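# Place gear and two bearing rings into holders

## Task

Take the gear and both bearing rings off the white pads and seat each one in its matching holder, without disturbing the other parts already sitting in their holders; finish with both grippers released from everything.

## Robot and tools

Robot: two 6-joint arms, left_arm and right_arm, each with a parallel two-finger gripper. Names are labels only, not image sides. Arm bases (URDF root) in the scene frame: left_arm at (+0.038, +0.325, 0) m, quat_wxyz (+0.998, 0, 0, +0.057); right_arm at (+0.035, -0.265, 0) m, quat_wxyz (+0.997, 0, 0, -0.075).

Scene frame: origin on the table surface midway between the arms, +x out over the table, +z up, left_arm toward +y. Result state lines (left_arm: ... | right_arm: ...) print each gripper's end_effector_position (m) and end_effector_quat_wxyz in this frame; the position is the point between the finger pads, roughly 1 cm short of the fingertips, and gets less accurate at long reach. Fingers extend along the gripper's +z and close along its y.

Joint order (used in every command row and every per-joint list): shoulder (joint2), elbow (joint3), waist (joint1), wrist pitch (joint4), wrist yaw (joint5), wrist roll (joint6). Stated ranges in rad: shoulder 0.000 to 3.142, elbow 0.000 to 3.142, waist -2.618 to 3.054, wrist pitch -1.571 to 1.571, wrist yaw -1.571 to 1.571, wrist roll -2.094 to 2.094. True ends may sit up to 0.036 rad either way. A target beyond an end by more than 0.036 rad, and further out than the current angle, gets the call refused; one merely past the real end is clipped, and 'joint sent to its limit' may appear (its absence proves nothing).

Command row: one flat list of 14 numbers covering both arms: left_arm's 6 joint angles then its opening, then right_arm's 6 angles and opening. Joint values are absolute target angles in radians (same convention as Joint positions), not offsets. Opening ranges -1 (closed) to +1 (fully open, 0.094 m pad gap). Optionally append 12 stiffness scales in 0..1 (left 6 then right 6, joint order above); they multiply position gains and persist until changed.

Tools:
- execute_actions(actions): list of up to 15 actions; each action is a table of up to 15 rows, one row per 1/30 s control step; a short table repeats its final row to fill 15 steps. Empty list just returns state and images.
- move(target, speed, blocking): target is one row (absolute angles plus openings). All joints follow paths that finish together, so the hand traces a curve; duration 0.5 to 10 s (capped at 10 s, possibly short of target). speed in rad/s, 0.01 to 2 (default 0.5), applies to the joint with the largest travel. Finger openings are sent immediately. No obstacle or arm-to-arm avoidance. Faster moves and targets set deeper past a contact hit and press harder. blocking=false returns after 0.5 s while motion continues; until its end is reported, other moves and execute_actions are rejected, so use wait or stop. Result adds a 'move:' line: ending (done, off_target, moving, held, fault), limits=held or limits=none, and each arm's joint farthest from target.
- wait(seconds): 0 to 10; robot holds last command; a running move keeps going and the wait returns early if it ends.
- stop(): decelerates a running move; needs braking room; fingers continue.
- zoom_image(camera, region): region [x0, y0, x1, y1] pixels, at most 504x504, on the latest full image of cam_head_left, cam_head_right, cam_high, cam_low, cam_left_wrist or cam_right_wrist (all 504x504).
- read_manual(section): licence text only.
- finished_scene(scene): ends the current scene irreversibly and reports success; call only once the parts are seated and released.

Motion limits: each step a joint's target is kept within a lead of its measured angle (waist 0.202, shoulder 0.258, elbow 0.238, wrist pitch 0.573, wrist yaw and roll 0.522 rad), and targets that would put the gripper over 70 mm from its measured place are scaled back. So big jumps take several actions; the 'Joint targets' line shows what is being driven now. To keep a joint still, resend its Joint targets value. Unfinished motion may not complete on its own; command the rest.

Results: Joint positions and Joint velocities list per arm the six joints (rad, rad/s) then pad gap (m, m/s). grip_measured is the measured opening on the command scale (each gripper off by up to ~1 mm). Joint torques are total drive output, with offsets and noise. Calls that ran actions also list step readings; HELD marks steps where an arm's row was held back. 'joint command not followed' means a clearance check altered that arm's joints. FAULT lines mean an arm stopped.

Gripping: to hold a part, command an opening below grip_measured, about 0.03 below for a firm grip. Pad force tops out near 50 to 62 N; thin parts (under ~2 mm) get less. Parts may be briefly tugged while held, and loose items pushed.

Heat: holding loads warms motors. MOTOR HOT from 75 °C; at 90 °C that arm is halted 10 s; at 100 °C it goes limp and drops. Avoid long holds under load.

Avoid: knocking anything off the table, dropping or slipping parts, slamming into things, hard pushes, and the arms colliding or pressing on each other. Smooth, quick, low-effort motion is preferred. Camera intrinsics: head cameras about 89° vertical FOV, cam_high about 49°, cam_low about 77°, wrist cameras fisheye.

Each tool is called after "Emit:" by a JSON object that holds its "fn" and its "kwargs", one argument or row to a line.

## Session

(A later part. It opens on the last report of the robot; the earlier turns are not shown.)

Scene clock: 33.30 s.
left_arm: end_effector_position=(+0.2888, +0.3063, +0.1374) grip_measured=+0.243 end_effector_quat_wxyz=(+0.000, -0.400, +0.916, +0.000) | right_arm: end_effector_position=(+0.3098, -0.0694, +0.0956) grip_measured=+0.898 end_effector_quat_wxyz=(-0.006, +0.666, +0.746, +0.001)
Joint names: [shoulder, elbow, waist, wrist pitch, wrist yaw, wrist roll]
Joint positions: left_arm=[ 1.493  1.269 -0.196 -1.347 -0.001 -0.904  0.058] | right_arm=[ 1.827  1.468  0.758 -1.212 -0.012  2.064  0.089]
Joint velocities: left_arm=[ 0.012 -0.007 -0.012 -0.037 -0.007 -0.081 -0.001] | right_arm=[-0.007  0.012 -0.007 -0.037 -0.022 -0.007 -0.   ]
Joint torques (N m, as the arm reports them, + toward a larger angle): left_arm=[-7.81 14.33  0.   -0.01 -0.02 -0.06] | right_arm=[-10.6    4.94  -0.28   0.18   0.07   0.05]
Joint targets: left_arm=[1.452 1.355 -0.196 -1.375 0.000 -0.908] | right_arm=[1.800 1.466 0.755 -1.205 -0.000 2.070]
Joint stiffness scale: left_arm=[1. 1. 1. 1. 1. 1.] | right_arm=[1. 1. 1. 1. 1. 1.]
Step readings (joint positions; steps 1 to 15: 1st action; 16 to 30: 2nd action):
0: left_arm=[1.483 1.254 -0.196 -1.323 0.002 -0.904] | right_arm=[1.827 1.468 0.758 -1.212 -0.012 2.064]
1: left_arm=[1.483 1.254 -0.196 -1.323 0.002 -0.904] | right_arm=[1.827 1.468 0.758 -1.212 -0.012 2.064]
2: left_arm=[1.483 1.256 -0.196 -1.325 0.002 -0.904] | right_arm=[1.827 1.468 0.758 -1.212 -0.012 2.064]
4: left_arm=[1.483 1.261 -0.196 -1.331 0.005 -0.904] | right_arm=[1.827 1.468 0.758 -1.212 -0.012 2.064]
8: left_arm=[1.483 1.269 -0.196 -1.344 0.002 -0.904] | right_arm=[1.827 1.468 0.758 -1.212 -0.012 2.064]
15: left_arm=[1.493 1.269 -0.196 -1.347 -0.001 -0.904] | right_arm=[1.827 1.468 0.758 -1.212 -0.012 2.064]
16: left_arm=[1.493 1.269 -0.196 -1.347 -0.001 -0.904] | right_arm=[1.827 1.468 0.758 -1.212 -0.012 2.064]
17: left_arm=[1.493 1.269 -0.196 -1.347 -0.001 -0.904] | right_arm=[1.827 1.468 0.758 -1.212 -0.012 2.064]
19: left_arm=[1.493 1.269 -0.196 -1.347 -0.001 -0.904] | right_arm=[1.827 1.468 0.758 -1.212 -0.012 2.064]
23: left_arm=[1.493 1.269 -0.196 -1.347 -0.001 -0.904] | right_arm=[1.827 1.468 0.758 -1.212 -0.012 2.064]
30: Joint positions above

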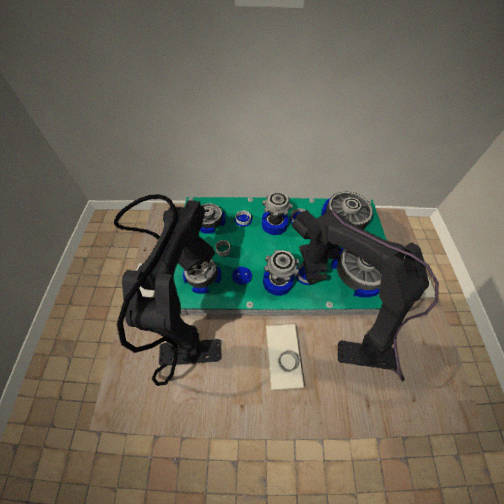

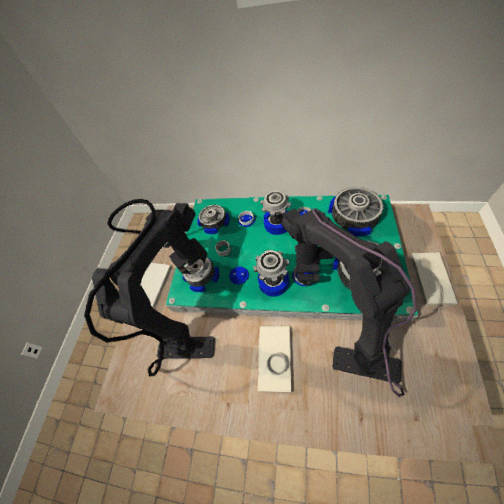

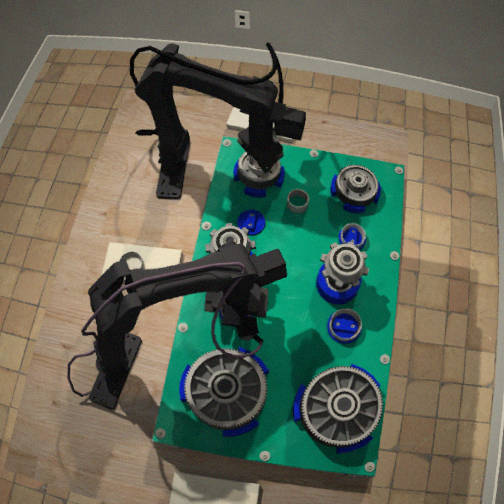

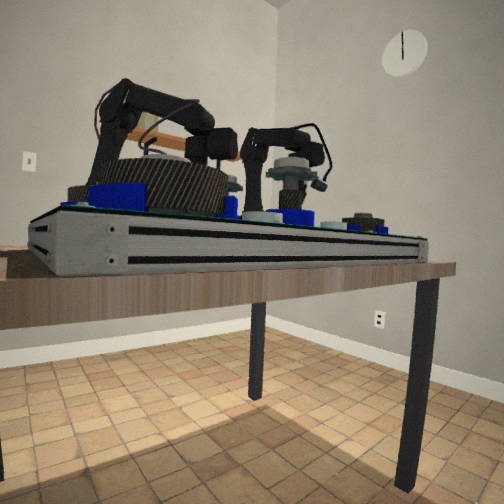

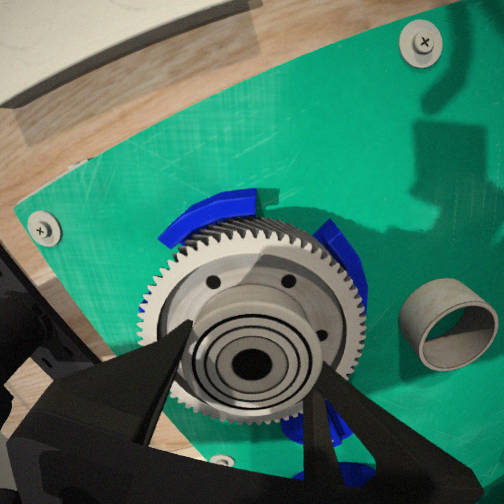

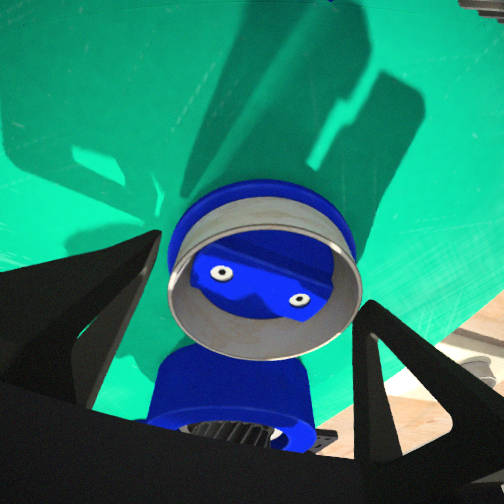

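Emit:
{"fn": "execute_actions", "kwargs": {
  "actions": [
    [[1.44,1.362,-0.196,-1.378,0,-0.908,0.18,1.81,1.50,0.757,-1.235,0,2.07,0.95],[1.44,1.368,-0.196,-1.381,0,-0.908,0.18,1.81,1.52,0.757,-1.26,0,2.07,0.95],[1.44,1.375,-0.196,-1.384,0,-0.908,0.18,1.81,1.54,0.757,-1.285,0,2.07,0.95],[1.44,1.375,-0.196,-1.384,0,-0.908,0.18,1.81,1.56,0.757,-1.31,0,2.07,0.95],[1.44,1.375,-0.196,-1.384,0,-0.908,0.18,1.81,1.58,0.757,-1.335,0,2.07,0.95],[1.44,1.375,-0.196,-1.384,0,-0.908,0.18,1.81,1.60,0.757,-1.36,0,2.07,0.95],[1.44,1.375,-0.19,-1.384,0,-0.908,0.18,1.81,1.62,0.757,-1.38,0,2.07,0.95],[1.44,1.375,-0.186,-1.384,0,-0.908,0.18,1.81,1.64,0.757,-1.40,0,2.07,0.95],[1.44,1.375,-0.182,-1.384,0,-0.908,0.18,1.81,1.66,0.757,-1.42,0,2.07,0.95],[1.44,1.375,-0.178,-1.384,0,-0.908,0.18,1.81,1.68,0.757,-1.44,0,2.07,0.95],[1.44,1.375,-0.174,-1.384,0,-0.908,0.18,1.81,1.70,0.757,-1.455,0,2.07,0.95],[1.44,1.375,-0.171,-1.384,0,-0.908,0.18,1.81,1.72,0.757,-1.465,0,2.07,0.95],[1.44,1.375,-0.169,-1.384,0,-0.908,0.18,1.81,1.74,0.757,-1.475,0,2.07,0.95],[1.44,1.375,-0.169,-1.384,0,-0.908,0.18,1.81,1.76,0.757,-1.485,0,2.07,0.95],[1.44,1.375,-0.169,-1.384,0,-0.908,0.18,1.81,1.78,0.757,-1.495,0,2.07,0.95]],
    [[1.44,1.375,-0.169,-1.384,0,-0.908,0.18,1.7,1.78,0.65,-1.5,0,2.07,0.95]]
  ]
}}

Emit:
{"fn": "zoom_image", "kwargs": {
  "camera": "cam_left_wrist",
  "region": [100, 150, 420, 450]
}}

Emit:
{"fn": "zoom_image", "kwargs": {
  "camera": "cam_high",
  "region": [210, 120, 400, 240]
}}

Scene clock: 36.60 s.
left_arm: end_effector_position=(+0.2899, +0.3091, +0.1424) grip_measured=+0.243 end_effector_quat_wxyz=(+0.001, -0.407, +0.913, -0.003) | right_arm: end_effector_position=(+0.3276, -0.1056, +0.2095) grip_measured=+0.948 end_effector_quat_wxyz=(+0.019, +0.706, +0.704, +0.073)
Joint names: [shoulder, elbow, waist, wrist pitch, wrist yaw, wrist roll]
Joint positions: left_arm=[ 1.493  1.289 -0.181 -1.363  0.004 -0.904  0.058] | right_arm=[ 1.704  1.765  0.642 -1.481 -0.006  2.065  0.092]
Joint velocities: left_arm=[ 0.002  0.002 -0.007  0.066  0.022  0.007  0.   ] | right_arm=[ 0.002 -0.012  0.002  0.007 -0.022  0.022 -0.   ]
Joint torques (N m, as the arm reports them, + toward a larger angle): left_arm=[-8.77 14.3   0.91  0.09 -0.07 -0.08] | right_arm=[-7.45  6.02  0.72  0.19  0.01  0.03]
Joint targets: left_arm=[1.440 1.375 -0.169 -1.384 -0.000 -0.908] | right_arm=[1.700 1.780 0.650 -1.500 0.000 2.070]
Joint stiffness scale: left_arm=[1. 1. 1. 1. 1. 1.] | right_arm=[1. 1. 1. 1. 1. 1.]
Step readings (joint positions; steps 1 to 15: 1st action; 16 to 30: 2nd action):
0: left_arm=[1.493 1.269 -0.196 -1.347 -0.001 -0.904] | right_arm=[1.827 1.468 0.758 -1.212 -0.012 2.064]
1: left_arm=[1.493 1.269 -0.196 -1.347 -0.001 -0.904] | right_arm=[1.827 1.468 0.758 -1.212 -0.012 2.064]
2: left_arm=[1.493 1.270 -0.196 -1.348 -0.001 -0.904] | right_arm=[1.827 1.472 0.758 -1.218 -0.012 2.064]
4: left_arm=[1.493 1.277 -0.196 -1.352 -0.001 -0.904] | right_arm=[1.827 1.494 0.758 -1.242 -0.012 2.064]
8: left_arm=[1.493 1.289 -0.196 -1.359 -0.002 -0.904] | right_arm=[1.827 1.578 0.758 -1.307 -0.012 2.064]
15: left_arm=[1.493 1.289 -0.181 -1.362 0.002 -0.904] | right_arm=[1.827 1.719 0.758 -1.421 -0.012 2.064]
16: left_arm=[1.493 1.289 -0.181 -1.363 0.004 -0.904] | right_arm=[1.817 1.731 0.749 -1.427 -0.015 2.064]
17: left_arm=[1.493 1.289 -0.181 -1.363 0.004 -0.904] | right_arm=[1.799 1.734 0.732 -1.431 -0.017 2.064]
19: left_arm=[1.493 1.289 -0.181 -1.363 0.004 -0.904] | right_arm=[1.754 1.745 0.681 -1.448 -0.015 2.065]
23: left_arm=[1.493 1.289 -0.181 -1.363 0.004 -0.904] | right_arm=[1.705 1.765 0.639 -1.472 -0.006 2.065]
30: Joint positions above

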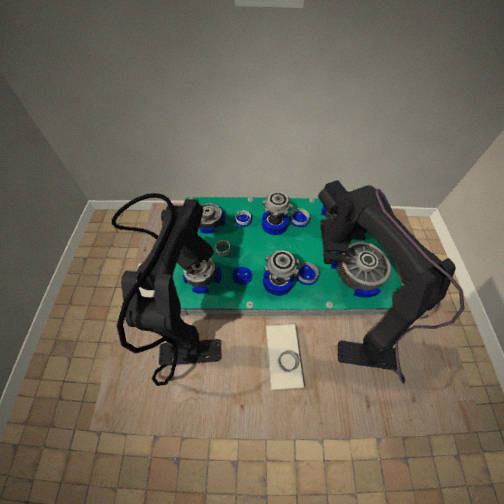

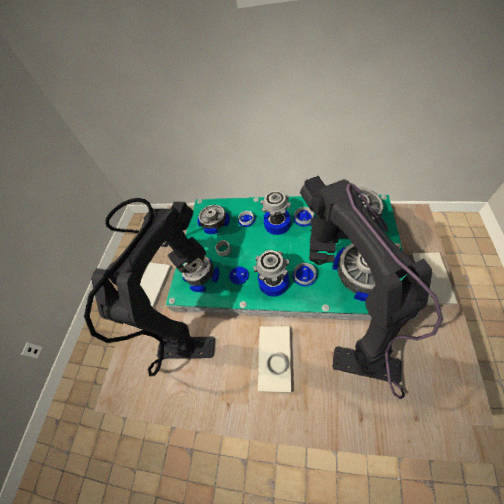

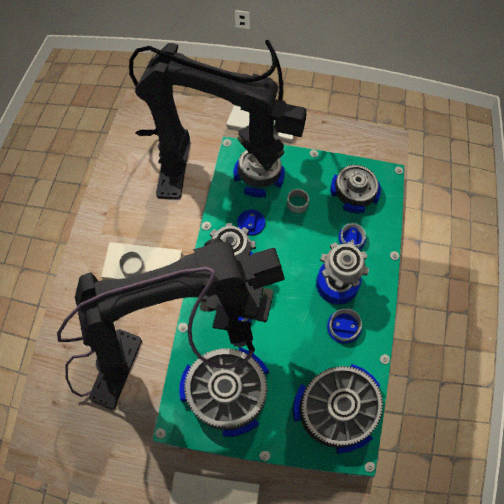

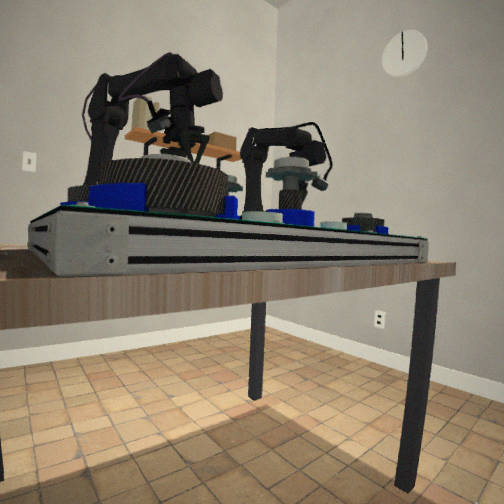

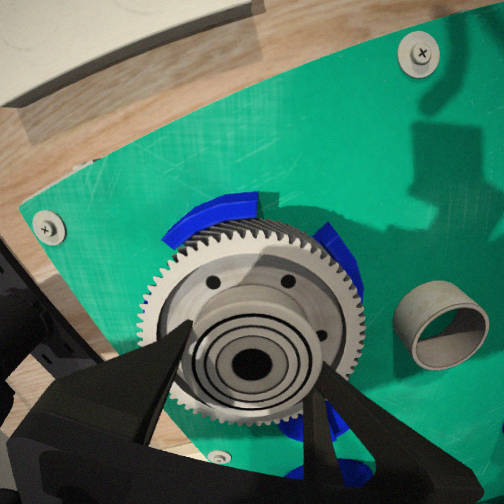

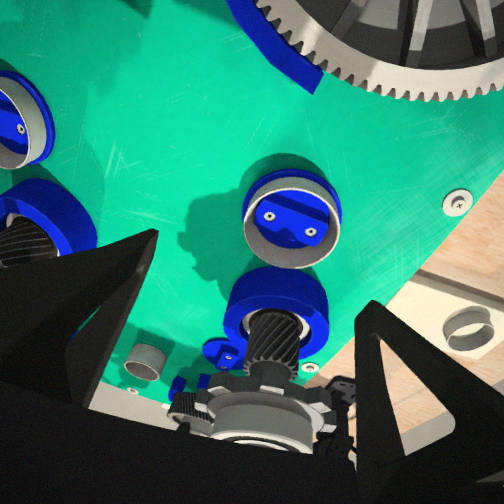

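Region (100, 150, 420, 450) of cam_left_wrist's 504x504 image, scaled by 1.575, with more detail than that image has; it fills the top 472 rows of this view, and the rest is white.

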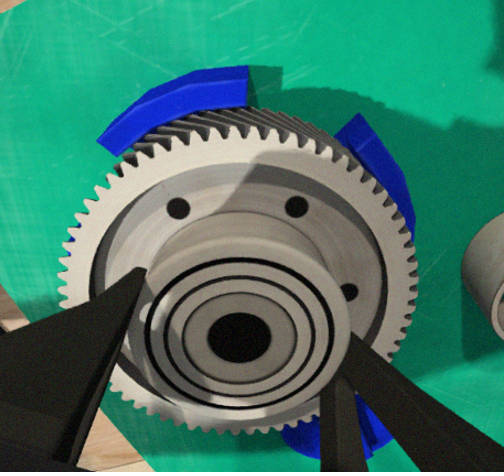

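Region (210, 120, 400, 240) of cam_high's 504x504 image, scaled by 2.653, with more detail than that image has; it fills the top 318 rows of this view, and the rest is white.

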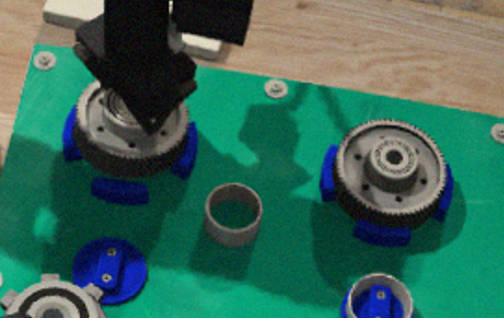

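Emit:
{"fn": "zoom_image", "kwargs": {
  "camera": "cam_head_left",
  "region": [165, 195, 265, 305]
}}

Emit:
{"fn": "zoom_image", "kwargs": {
  "camera": "cam_left_wrist",
  "region": [150, 170, 380, 310]
}}

Emit:
{"fn": "zoom_image", "kwargs": {
  "camera": "cam_high",
  "region": [225, 140, 295, 205]
}}

Region (165, 195, 265, 305) of cam_head_left's 504x504 image, scaled by 4.582, with more detail than that image has; it fills the left 458 columns of this view, and the rest is white.

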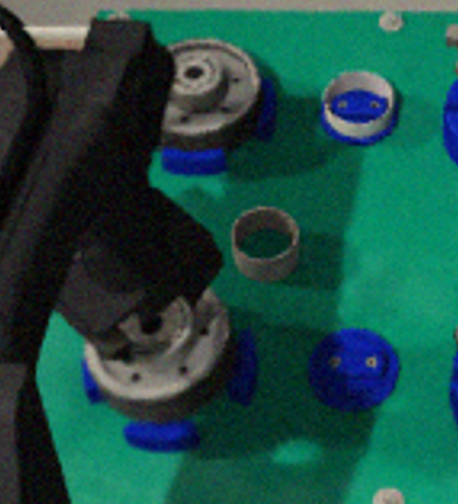

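Region (150, 170, 380, 310) of cam_left_wrist's 504x504 image, scaled by 2.191, with more detail than that image has; it fills the top 307 rows of this view, and the rest is white.

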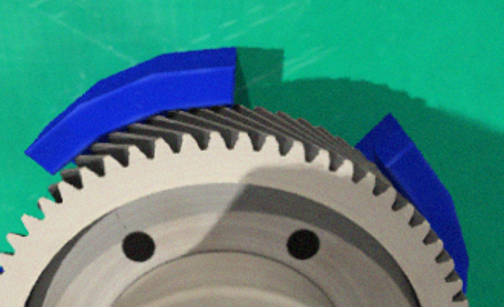

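Region (225, 140, 295, 205) of cam_high's 504x504 image, scaled by 7.200, with more detail than that image has; it fills the top 468 rows of this view, and the rest is white.

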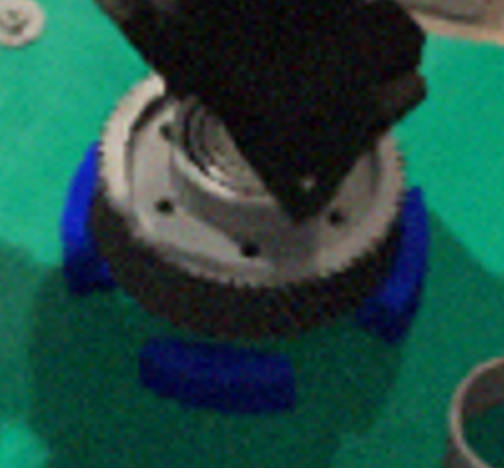

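Emit:
{"fn": "execute_actions", "kwargs": {
  "actions": [
    [[1.43,1.375,-0.185,-1.388,0,-0.908,0.18,1.6,1.75,0.55,-1.5,0,2.07,0.95],[1.425,1.375,-0.19,-1.392,0,-0.908,0.18,1.6,1.75,0.5,-1.5,0,2.07,0.95],[1.42,1.375,-0.195,-1.396,0,-0.908,0.18,1.6,1.75,0.45,-1.5,0,2.07,0.95],[1.415,1.375,-0.20,-1.40,0,-0.908,0.18,1.6,1.75,0.4,-1.5,0,2.07,0.95],[1.41,1.375,-0.205,-1.402,0,-0.908,0.18,1.6,1.75,0.35,-1.5,0,2.07,0.95],[1.406,1.375,-0.21,-1.402,0,-0.908,0.18,1.6,1.75,0.3,-1.5,0,2.07,0.95],[1.406,1.375,-0.215,-1.402,0,-0.908,0.18,1.6,1.75,0.25,-1.5,0,2.07,0.95],[1.406,1.375,-0.22,-1.402,0,-0.908,0.18,1.6,1.75,0.2,-1.5,0,2.07,0.95],[1.406,1.375,-0.225,-1.402,0,-0.908,0.18,1.6,1.75,0.2,-1.5,0,2.07,0.95],[1.406,1.375,-0.23,-1.402,0,-0.908,0.18,1.6,1.75,0.2,-1.5,0,2.07,0.95],[1.406,1.375,-0.236,-1.402,0,-0.908,0.18,1.6,1.75,0.2,-1.5,0,2.07,0.95]],
    [[1.42,1.33,-0.236,-1.375,0,-0.908,0.18,1.6,1.75,0.2,-1.5,0,2.07,0.95],[1.42,1.325,-0.236,-1.368,0,-0.908,0.18,1.6,1.75,0.2,-1.5,0,2.07,0.95],[1.42,1.32,-0.236,-1.362,0,-0.908,0.18,1.6,1.75,0.2,-1.5,0,2.07,0.95],[1.42,1.315,-0.236,-1.357,0,-0.908,0.18,1.6,1.75,0.2,-1.5,0,2.07,0.95],[1.42,1.31,-0.236,-1.352,0,-0.908,0.18,1.6,1.75,0.2,-1.5,0,2.07,0.95]]
  ]
}}

Emit:
{"fn": "zoom_image", "kwargs": {
  "camera": "cam_left_wrist",
  "region": [100, 150, 420, 450]
}}

Emit:
{"fn": "zoom_image", "kwargs": {
  "camera": "cam_head_left",
  "region": [165, 195, 265, 305]
}}

Scene clock: 42.27 s.
left_arm: end_effector_position=(+0.2854, +0.2978, +0.1412) grip_measured=+0.243 end_effector_quat_wxyz=(+0.002, -0.385, +0.923, -0.002) | right_arm: end_effector_position=(+0.3561, -0.2505, +0.2300) grip_measured=+0.948 end_effector_quat_wxyz=(+0.054, +0.843, +0.527, +0.092)
Joint names: [shoulder, elbow, waist, wrist pitch, wrist yaw, wrist roll]
Joint positions: left_arm=[ 1.479  1.271 -0.229 -1.358  0.001 -0.904  0.058] | right_arm=[ 1.622  1.748  0.192 -1.483  0.002  2.066  0.092]
Joint velocities: left_arm=[-0.007  0.002 -0.002  0.022 -0.007 -0.081  0.001] | right_arm=[-0.007  0.002 -0.002 -0.007 -0.007 -0.007 -0.   ]
Joint torques (N m, as the arm reports them, + toward a larger angle): left_arm=[-9.09 10.11 -0.42  0.43 -0.04 -0.05] | right_arm=[-8.3   5.11  0.74  0.3  -0.06  0.03]
Joint targets: left_arm=[1.420 1.310 -0.236 -1.352 0.000 -0.908] | right_arm=[1.600 1.750 0.200 -1.500 0.000 2.070]
Joint stiffness scale: left_arm=[1. 1. 1. 1. 1. 1.] | right_arm=[1. 1. 1. 1. 1. 1.]
Step readings (joint positions; steps 1 to 15: 1st action; 16 to 30: 2nd action):
0: left_arm=[1.493 1.289 -0.181 -1.363 0.004 -0.904] | right_arm=[1.704 1.765 0.642 -1.483 -0.006 2.065]
1: left_arm=[1.493 1.289 -0.181 -1.363 0.004 -0.904] | right_arm=[1.697 1.761 0.634 -1.480 -0.009 2.065]
2: left_arm=[1.493 1.289 -0.181 -1.363 0.004 -0.904] | right_arm=[1.685 1.753 0.612 -1.479 -0.014 2.065]
4: left_arm=[1.493 1.289 -0.183 -1.364 0.004 -0.904] | right_arm=[1.655 1.748 0.523 -1.481 -0.017 2.065]
8: left_arm=[1.488 1.289 -0.200 -1.369 -0.002 -0.904] | right_arm=[1.622 1.748 0.285 -1.481 -0.012 2.065]
15: left_arm=[1.479 1.289 -0.229 -1.379 0.001 -0.904] | right_arm=[1.622 1.748 0.188 -1.483 0.002 2.066]
16: left_arm=[1.479 1.289 -0.229 -1.379 0.002 -0.904] | right_arm=[1.622 1.748 0.191 -1.483 0.002 2.066]
17: left_arm=[1.479 1.289 -0.229 -1.379 0.002 -0.904] | right_arm=[1.622 1.748 0.192 -1.483 0.002 2.066]
19: left_arm=[1.479 1.287 -0.229 -1.376 0.002 -0.904] | right_arm=[1.622 1.748 0.192 -1.483 0.002 2.066]
23: left_arm=[1.479 1.273 -0.229 -1.362 0.001 -0.904] | right_arm=[1.622 1.748 0.192 -1.483 0.002 2.066]
30: Joint positions above

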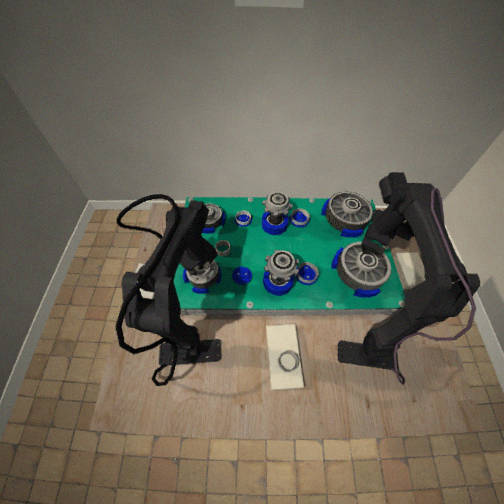

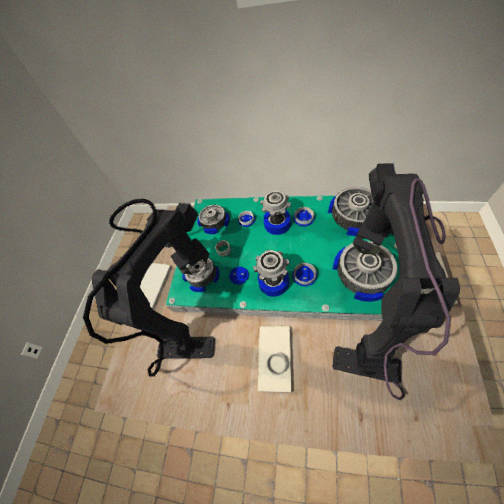

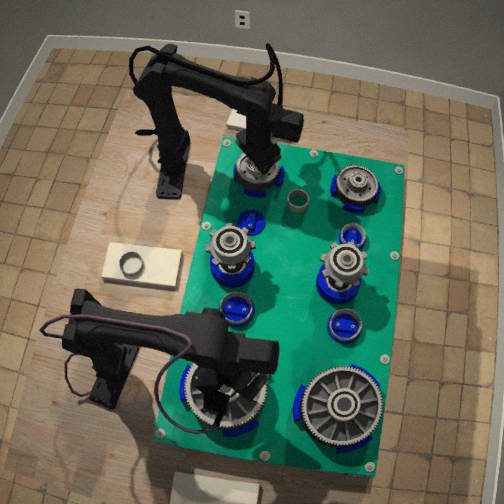

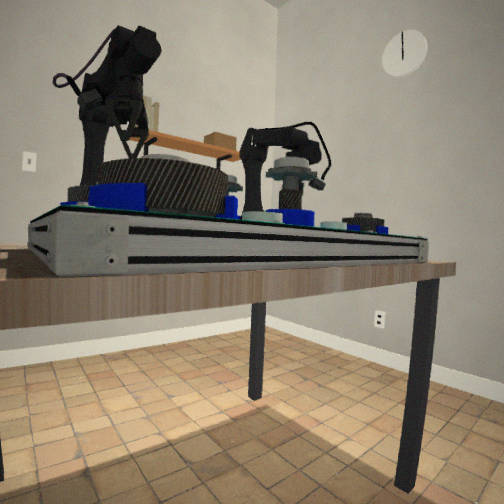

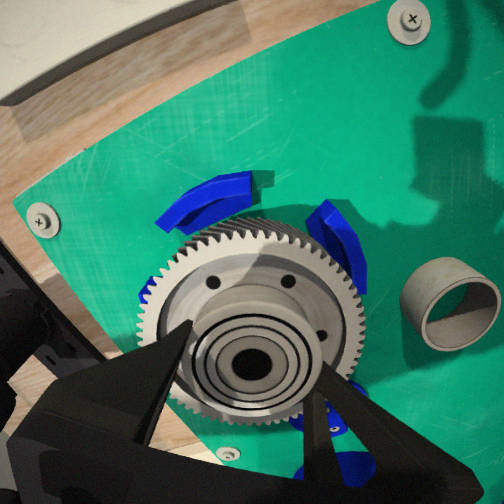

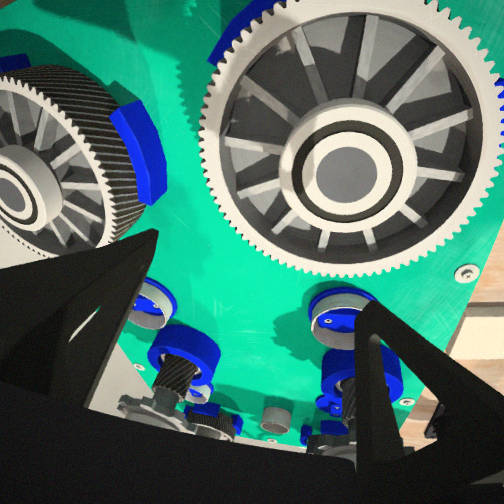

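Region (100, 150, 420, 450) of cam_left_wrist's 504x504 image, scaled by 1.575, with more detail than that image has; it fills the top 472 rows of this view, and the rest is white.

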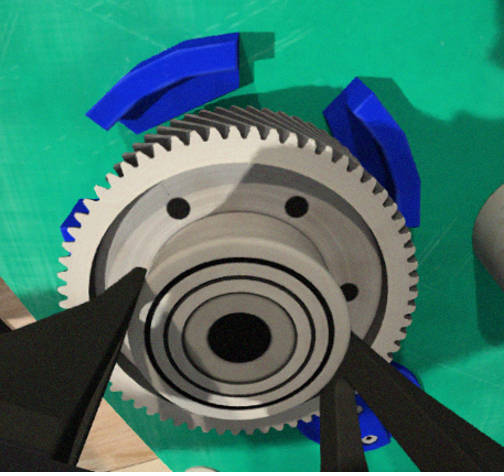

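Region (165, 195, 265, 305) of cam_head_left's 504x504 image, scaled by 4.582, with more detail than that image has; it fills the left 458 columns of this view, and the rest is white.

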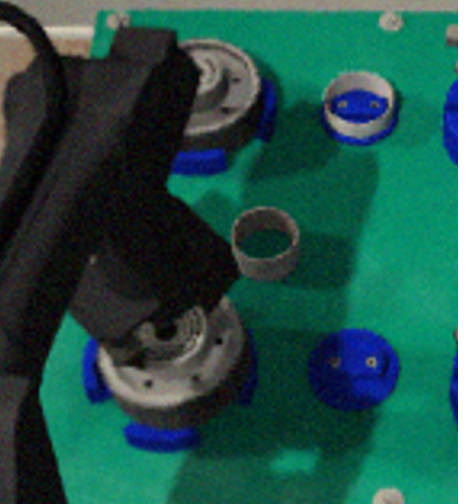

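Emit:
{"fn": "zoom_image", "kwargs": {
  "camera": "cam_high",
  "region": [225, 140, 295, 205]
}}

Emit:
{"fn": "zoom_image", "kwargs": {
  "camera": "cam_high",
  "region": [322, 155, 392, 220]
}}

Emit:
{"fn": "zoom_image", "kwargs": {
  "camera": "cam_left_wrist",
  "region": [140, 155, 280, 255]
}}

Region (225, 140, 295, 205) of cam_high's 504x504 image, scaled by 7.200, with more detail than that image has; it fills the top 468 rows of this view, and the rest is white.

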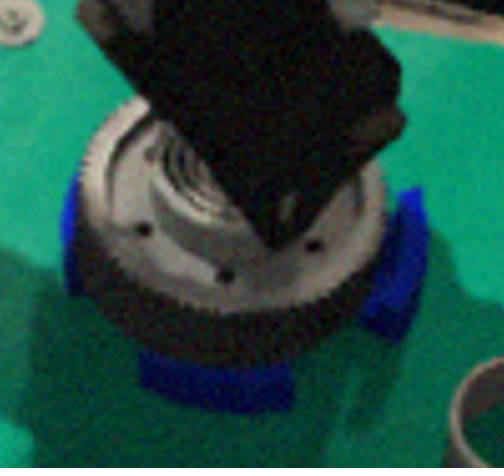

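Region (322, 155, 392, 220) of cam_high's 504x504 image, scaled by 7.200, with more detail than that image has; it fills the top 468 rows of this view, and the rest is white.

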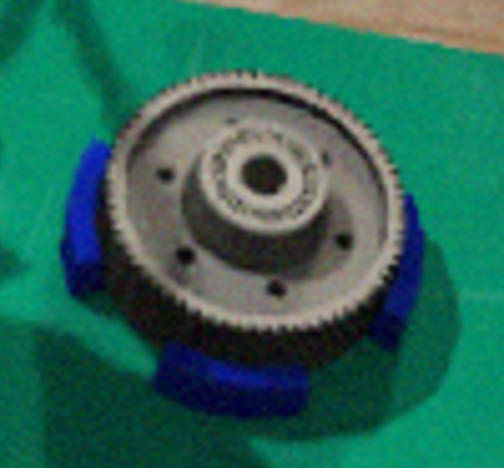

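Region (140, 155, 280, 255) of cam_left_wrist's 504x504 image, scaled by 3.600, with more detail than that image has; it fills the top 360 rows of this view, and the rest is white.

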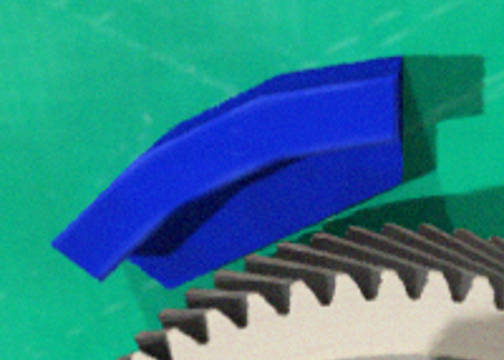

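Emit:
{"fn": "execute_actions", "kwargs": {
  "actions": []
}}

Scene clock: 45.63 s.
left_arm: end_effector_position=(+0.2854, +0.2978, +0.1412) grip_measured=+0.243 end_effector_quat_wxyz=(+0.002, -0.385, +0.923, -0.002) | right_arm: end_effector_position=(+0.3561, -0.2505, +0.2300) grip_measured=+0.948 end_effector_quat_wxyz=(+0.054, +0.843, +0.527, +0.092)
Joint names: [shoulder, elbow, waist, wrist pitch, wrist yaw, wrist roll]
Joint positions: left_arm=[ 1.479  1.271 -0.229 -1.358  0.001 -0.904  0.058] | right_arm=[ 1.622  1.748  0.192 -1.483  0.002  2.066  0.092]
Joint velocities: left_arm=[ 0.012 -0.007 -0.002 -0.051 -0.066  0.037 -0.   ] | right_arm=[-0.002  0.012 -0.007 -0.007  0.022 -0.037 -0.001]
Joint torques (N m, as the arm reports them, + toward a larger angle): left_arm=[-9.08 10.06 -0.41  0.44 -0.02 -0.07] | right_arm=[-8.23  5.15  0.77  0.29 -0.05  0.03]
Joint targets: left_arm=[1.420 1.310 -0.236 -1.352 0.000 -0.908] | right_arm=[1.600 1.750 0.200 -1.500 0.000 2.070]
Joint stiffness scale: left_arm=[1. 1. 1. 1. 1. 1.] | right_arm=[1. 1. 1. 1. 1. 1.]

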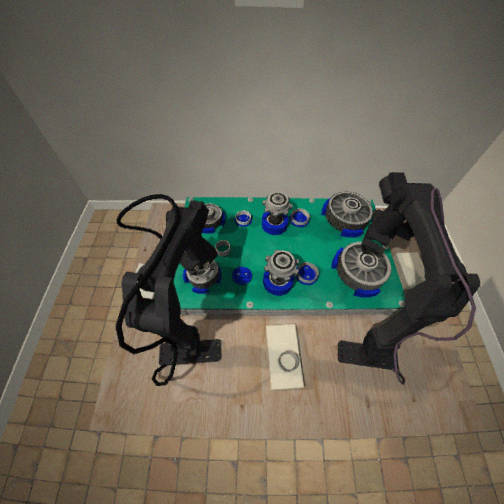

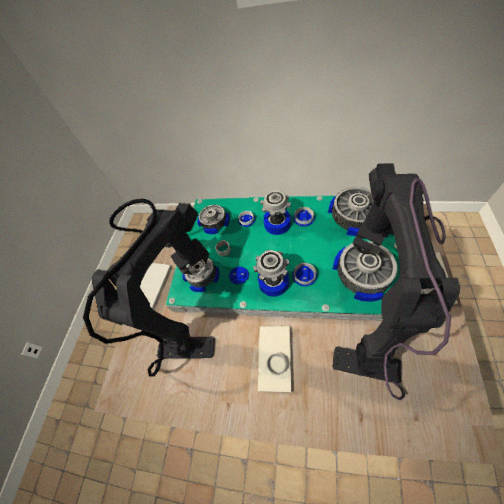

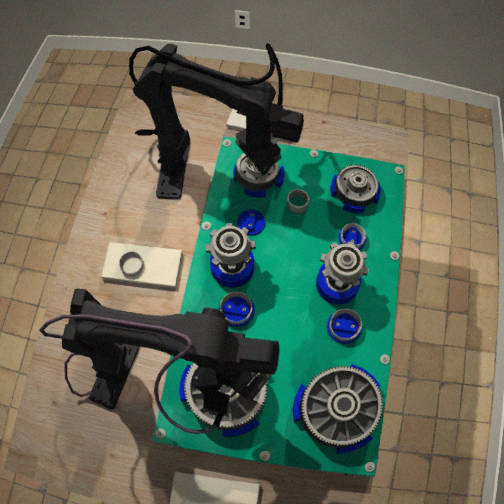

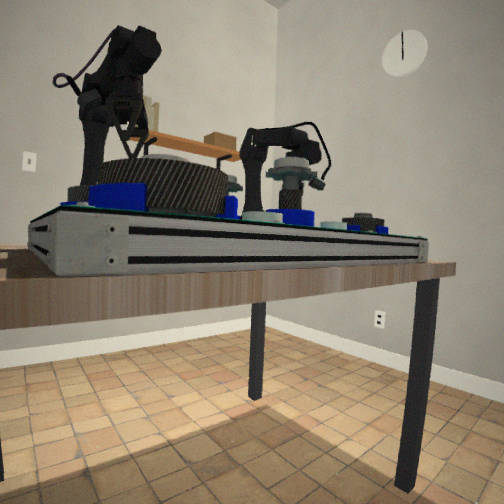

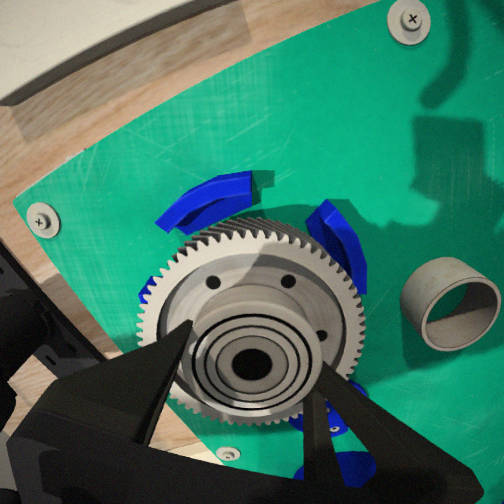

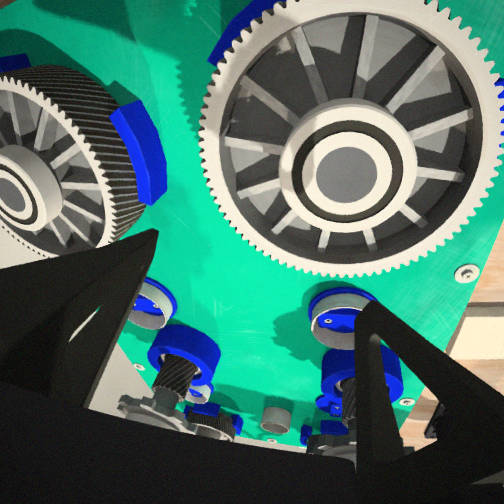

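Emit:
{"fn": "move", "kwargs": {
  "target": [1.464,1.384,-0.186,-1.372,0,-0.908,0.18,1.6,1.75,0.2,-1.5,0,2.07,0.95],
  "speed": 0.1
}}

Emit:
{"fn": "zoom_image", "kwargs": {
  "camera": "cam_left_wrist",
  "region": [100,130,420,450]
}}

Emit:
{"fn": "zoom_image", "kwargs": {
  "camera": "cam_high",
  "region": [200,110,320,230]
}}

Scene clock: 47.90 s.
left_arm: end_effector_position=(+0.2913, +0.3062, +0.1409) grip_measured=+0.243 end_effector_quat_wxyz=(-0.001, -0.401, +0.916, +0.001) | right_arm: end_effector_position=(+0.3561, -0.2505, +0.2300) grip_measured=+0.948 end_effector_quat_wxyz=(+0.054, +0.843, +0.527, +0.092)
Joint names: [shoulder, elbow, waist, wrist pitch, wrist yaw, wrist roll]
Joint positions: left_arm=[ 1.505  1.294 -0.195 -1.362  0.    -0.904  0.058] | right_arm=[ 1.622  1.748  0.192 -1.483  0.002  2.066  0.092]
Joint velocities: left_arm=[-0.007 -0.012  0.007 -0.066 -0.037 -0.007  0.001] | right_arm=[ 0.002  0.017  0.012 -0.051  0.037 -0.022 -0.   ]
Joint torques (N m, as the arm reports them, + toward a larger angle): left_arm=[-7.9  14.64  0.75  0.23 -0.03 -0.07] | right_arm=[-8.26  5.14  0.69  0.29 -0.06  0.03]
Joint targets: left_arm=[1.464 1.384 -0.186 -1.372 -0.000 -0.908] | right_arm=[1.600 1.750 0.200 -1.500 -0.000 2.070]
Joint stiffness scale: left_arm=[1. 1. 1. 1. 1. 1.] | right_arm=[1. 1. 1. 1. 1. 1.]
move: off_target (left_arm, right_arm); limits=none; left_arm: farthest joint: the elbow, 0.090 radians from its target (0.113 radians at the start); right_arm: farthest joint: the shoulder, 0.022 radians from its target (0.022 radians at the start)

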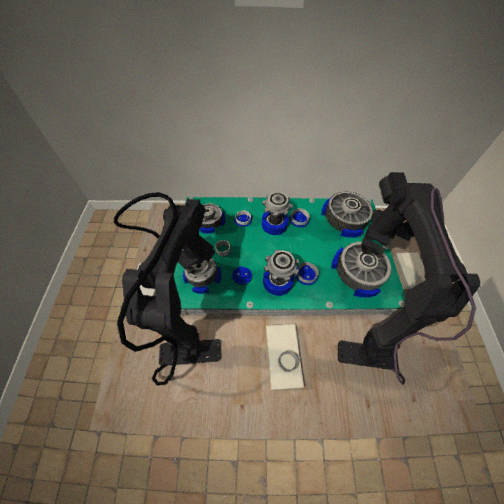

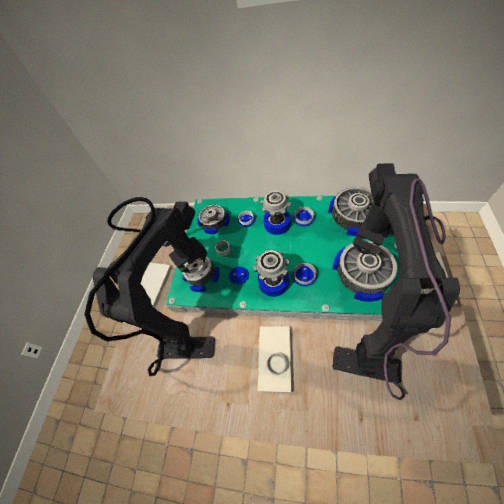

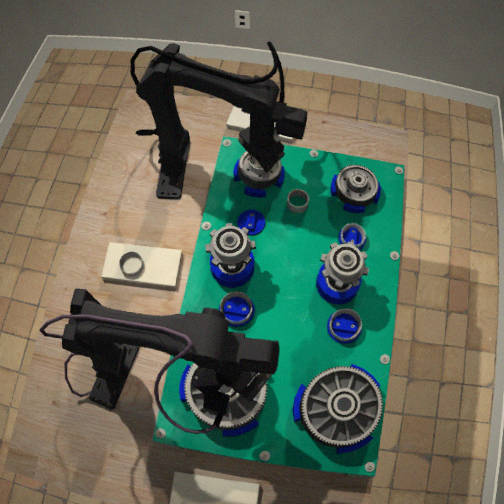

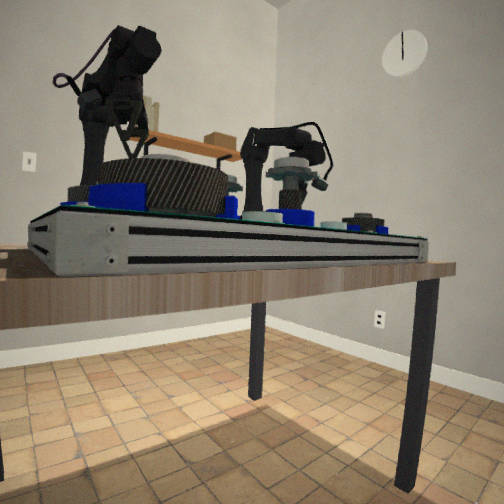

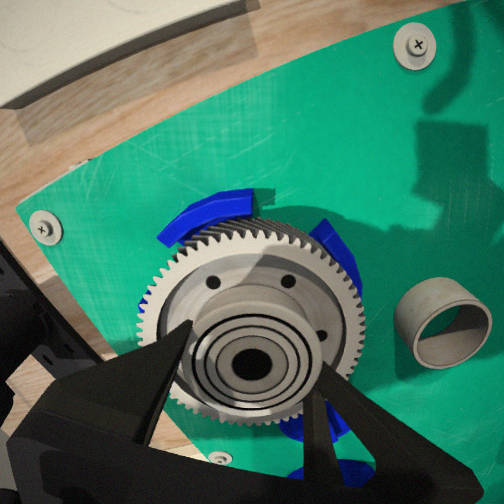

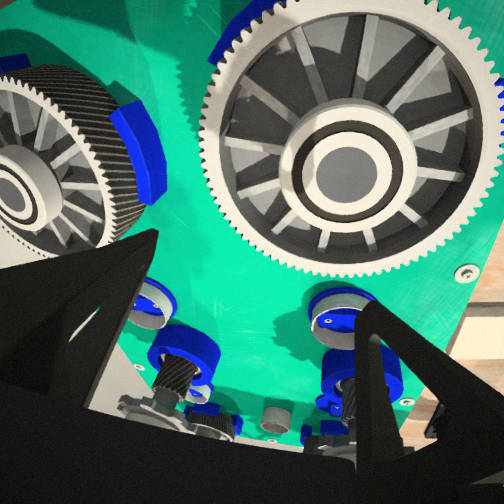

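Region (100, 130, 420, 450) of cam_left_wrist's 504x504 image, scaled by 1.575, with more detail than that image has.

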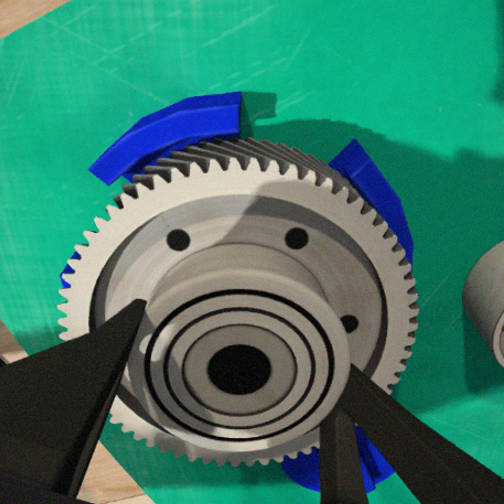

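Region (200, 110, 320, 230) of cam_high's 504x504 image, scaled by 4.200, with more detail than that image has.

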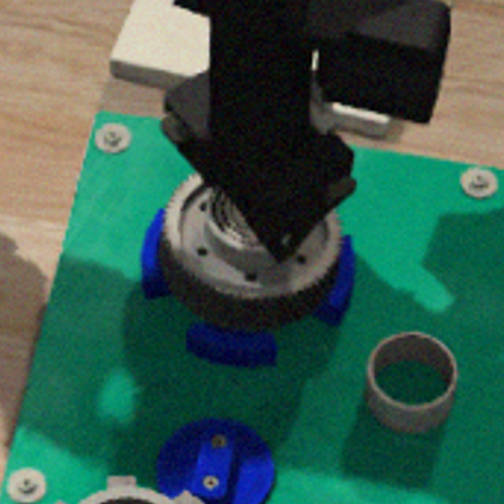

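Emit:
{"fn": "execute_actions", "kwargs": {
  "actions": [
    [[1.464,1.37,-0.186,-1.36,0,-0.908,0.18,1.6,1.75,0.2,-1.5,0,2.07,0.95],[1.464,1.36,-0.186,-1.355,0,-0.908,0.18,1.6,1.75,0.2,-1.5,0,2.07,0.95],[1.464,1.35,-0.186,-1.352,0,-0.908,0.18,1.6,1.75,0.2,-1.5,0,2.07,0.95],[1.464,1.34,-0.186,-1.35,0,-0.908,0.18,1.6,1.75,0.2,-1.5,0,2.07,0.95],[1.464,1.335,-0.186,-1.348,0,-0.908,0.18,1.6,1.75,0.2,-1.5,0,2.07,0.95],[1.464,1.33,-0.186,-1.346,0,-0.908,0.18,1.6,1.75,0.2,-1.5,0,2.07,0.95],[1.464,1.327,-0.186,-1.343,0,-0.908,0.18,1.6,1.75,0.2,-1.5,0,2.07,0.95],[1.464,1.324,-0.186,-1.34,0,-0.908,0.18,1.6,1.75,0.2,-1.5,0,2.07,0.95],[1.464,1.321,-0.186,-1.337,0,-0.908,0.18,1.6,1.75,0.2,-1.5,0,2.07,0.95],[1.464,1.318,-0.186,-1.334,0,-0.908,0.18,1.6,1.75,0.2,-1.5,0,2.07,0.95],[1.464,1.315,-0.186,-1.331,0,-0.908,0.18,1.6,1.75,0.2,-1.5,0,2.07,0.95],[1.464,1.312,-0.186,-1.328,0,-0.908,0.18,1.6,1.75,0.2,-1.5,0,2.07,0.95],[1.464,1.309,-0.186,-1.325,0,-0.908,0.18,1.6,1.75,0.2,-1.5,0,2.07,0.95],[1.464,1.306,-0.186,-1.322,0,-0.908,0.18,1.6,1.75,0.2,-1.5,0,2.07,0.95]]
  ]
}}

Emit:
{"fn": "zoom_image", "kwargs": {
  "camera": "cam_left_wrist",
  "region": [100,130,420,450]
}}

Emit:
{"fn": "zoom_image", "kwargs": {
  "camera": "cam_high",
  "region": [200,110,320,230]
}}

Scene clock: 49.37 s.
left_arm: end_effector_position=(+0.2917, +0.3071, +0.1377) grip_measured=+0.243 end_effector_quat_wxyz=(-0.000, -0.402, +0.916, +0.001) | right_arm: end_effector_position=(+0.3561, -0.2505, +0.2300) grip_measured=+0.948 end_effector_quat_wxyz=(+0.054, +0.843, +0.527, +0.092)
Joint names: [shoulder, elbow, waist, wrist pitch, wrist yaw, wrist roll]
Joint positions: left_arm=[ 1.505  1.281 -0.192 -1.348 -0.002 -0.904  0.058] | right_arm=[ 1.622  1.748  0.192 -1.483  0.002  2.066  0.092]
Joint velocities: left_arm=[-0.002 -0.002 -0.022  0.007 -0.007  0.022 -0.   ] | right_arm=[-0.002 -0.002  0.012 -0.095 -0.037  0.022  0.   ]
Joint torques (N m, as the arm reports them, + toward a larger angle): left_arm=[-7.86  8.95  0.43  0.64  0.   -0.07] | right_arm=[-8.32  5.11  0.67  0.29 -0.05  0.03]
Joint targets: left_arm=[1.464 1.306 -0.186 -1.322 -0.000 -0.908] | right_arm=[1.600 1.750 0.200 -1.500 0.000 2.070]
Joint stiffness scale: left_arm=[1. 1. 1. 1. 1. 1.] | right_arm=[1. 1. 1. 1. 1. 1.]
Step readings (joint positions):
0: left_arm=[1.505 1.294 -0.195 -1.362 0.000 -0.904] | right_arm=[1.622 1.748 0.192 -1.483 0.002 2.066]
1: left_arm=[1.505 1.294 -0.195 -1.362 0.000 -0.904] | right_arm=[1.622 1.748 0.192 -1.483 0.002 2.066]
2: left_arm=[1.505 1.294 -0.195 -1.362 0.000 -0.904] | right_arm=[1.622 1.748 0.192 -1.483 0.002 2.066]
4: left_arm=[1.505 1.294 -0.195 -1.362 0.000 -0.904] | right_arm=[1.622 1.748 0.192 -1.483 0.002 2.066]
8: left_arm=[1.505 1.294 -0.195 -1.362 0.000 -0.904] | right_arm=[1.622 1.748 0.192 -1.483 0.002 2.066]
15: Joint positions above

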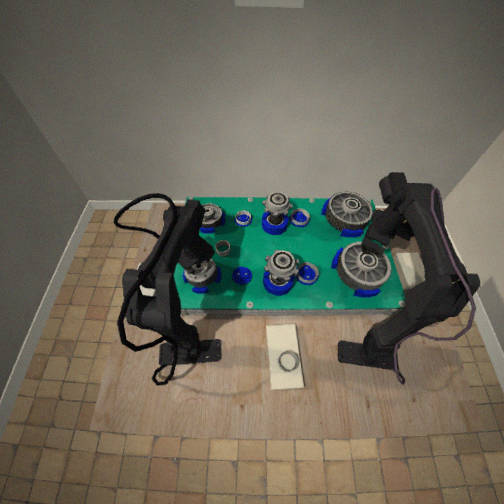

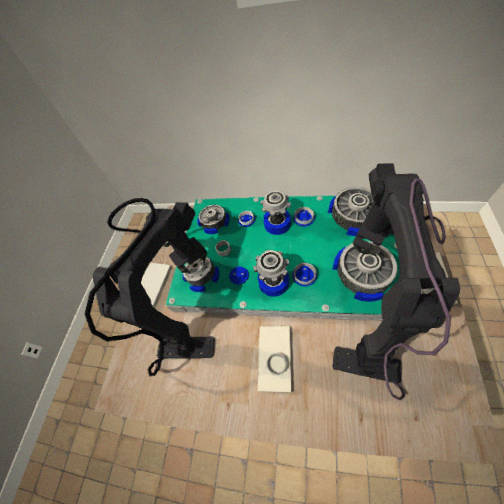

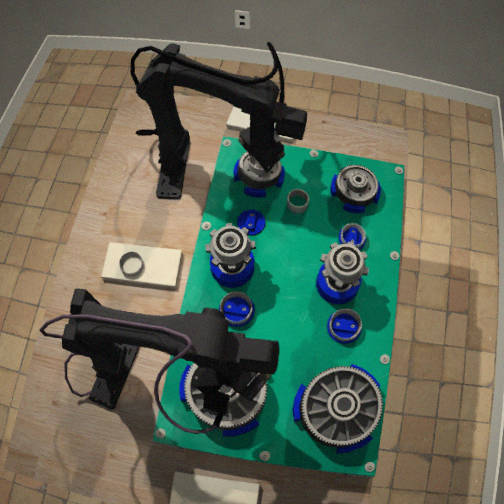

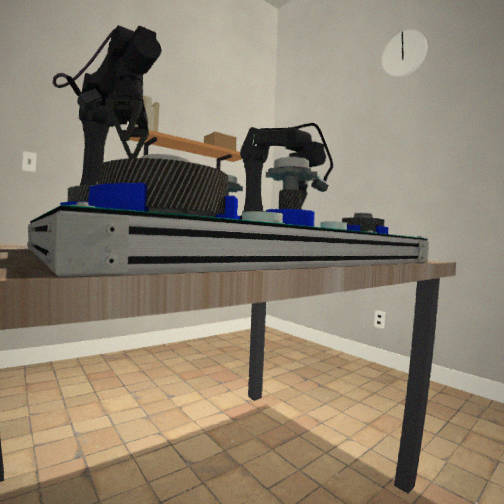

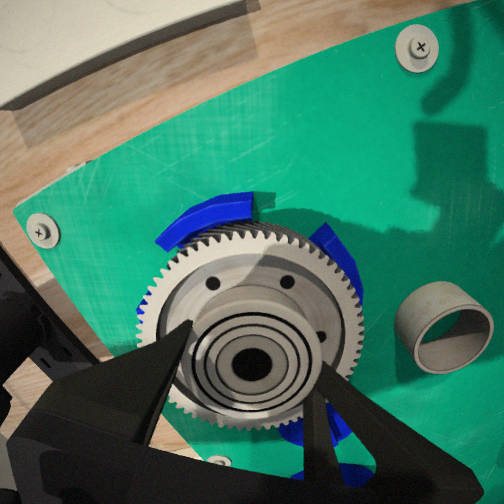

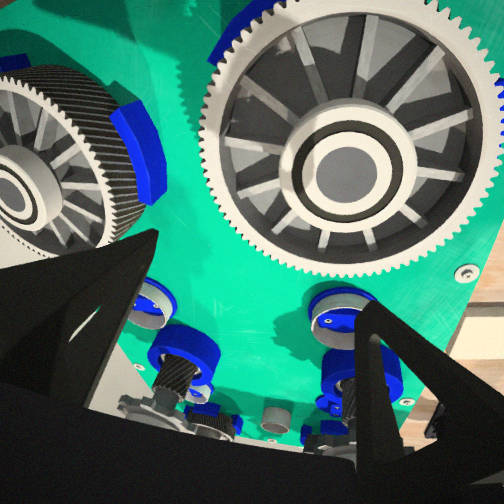

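Region (100, 130, 420, 450) of cam_left_wrist's 504x504 image, scaled by 1.575, with more detail than that image has.

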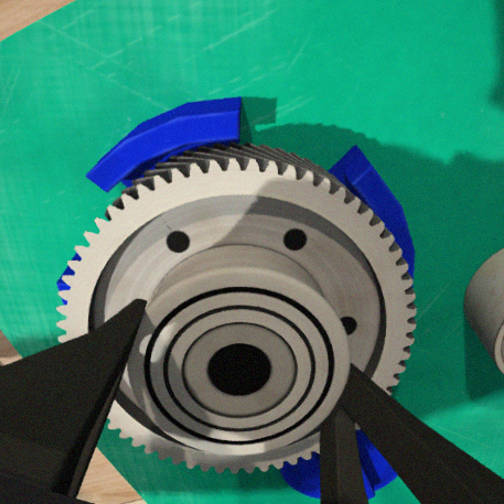

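Region (200, 110, 320, 230) of cam_high's 504x504 image, scaled by 4.200, with more detail than that image has.

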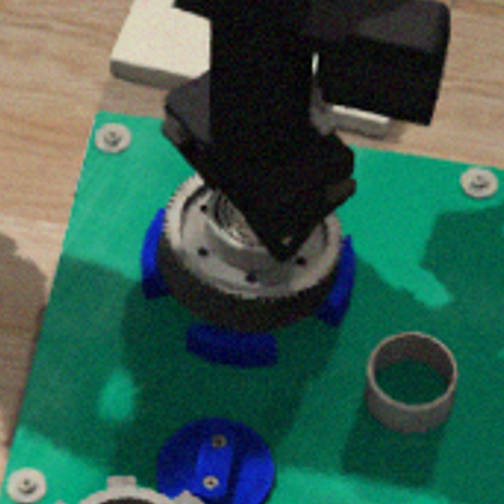

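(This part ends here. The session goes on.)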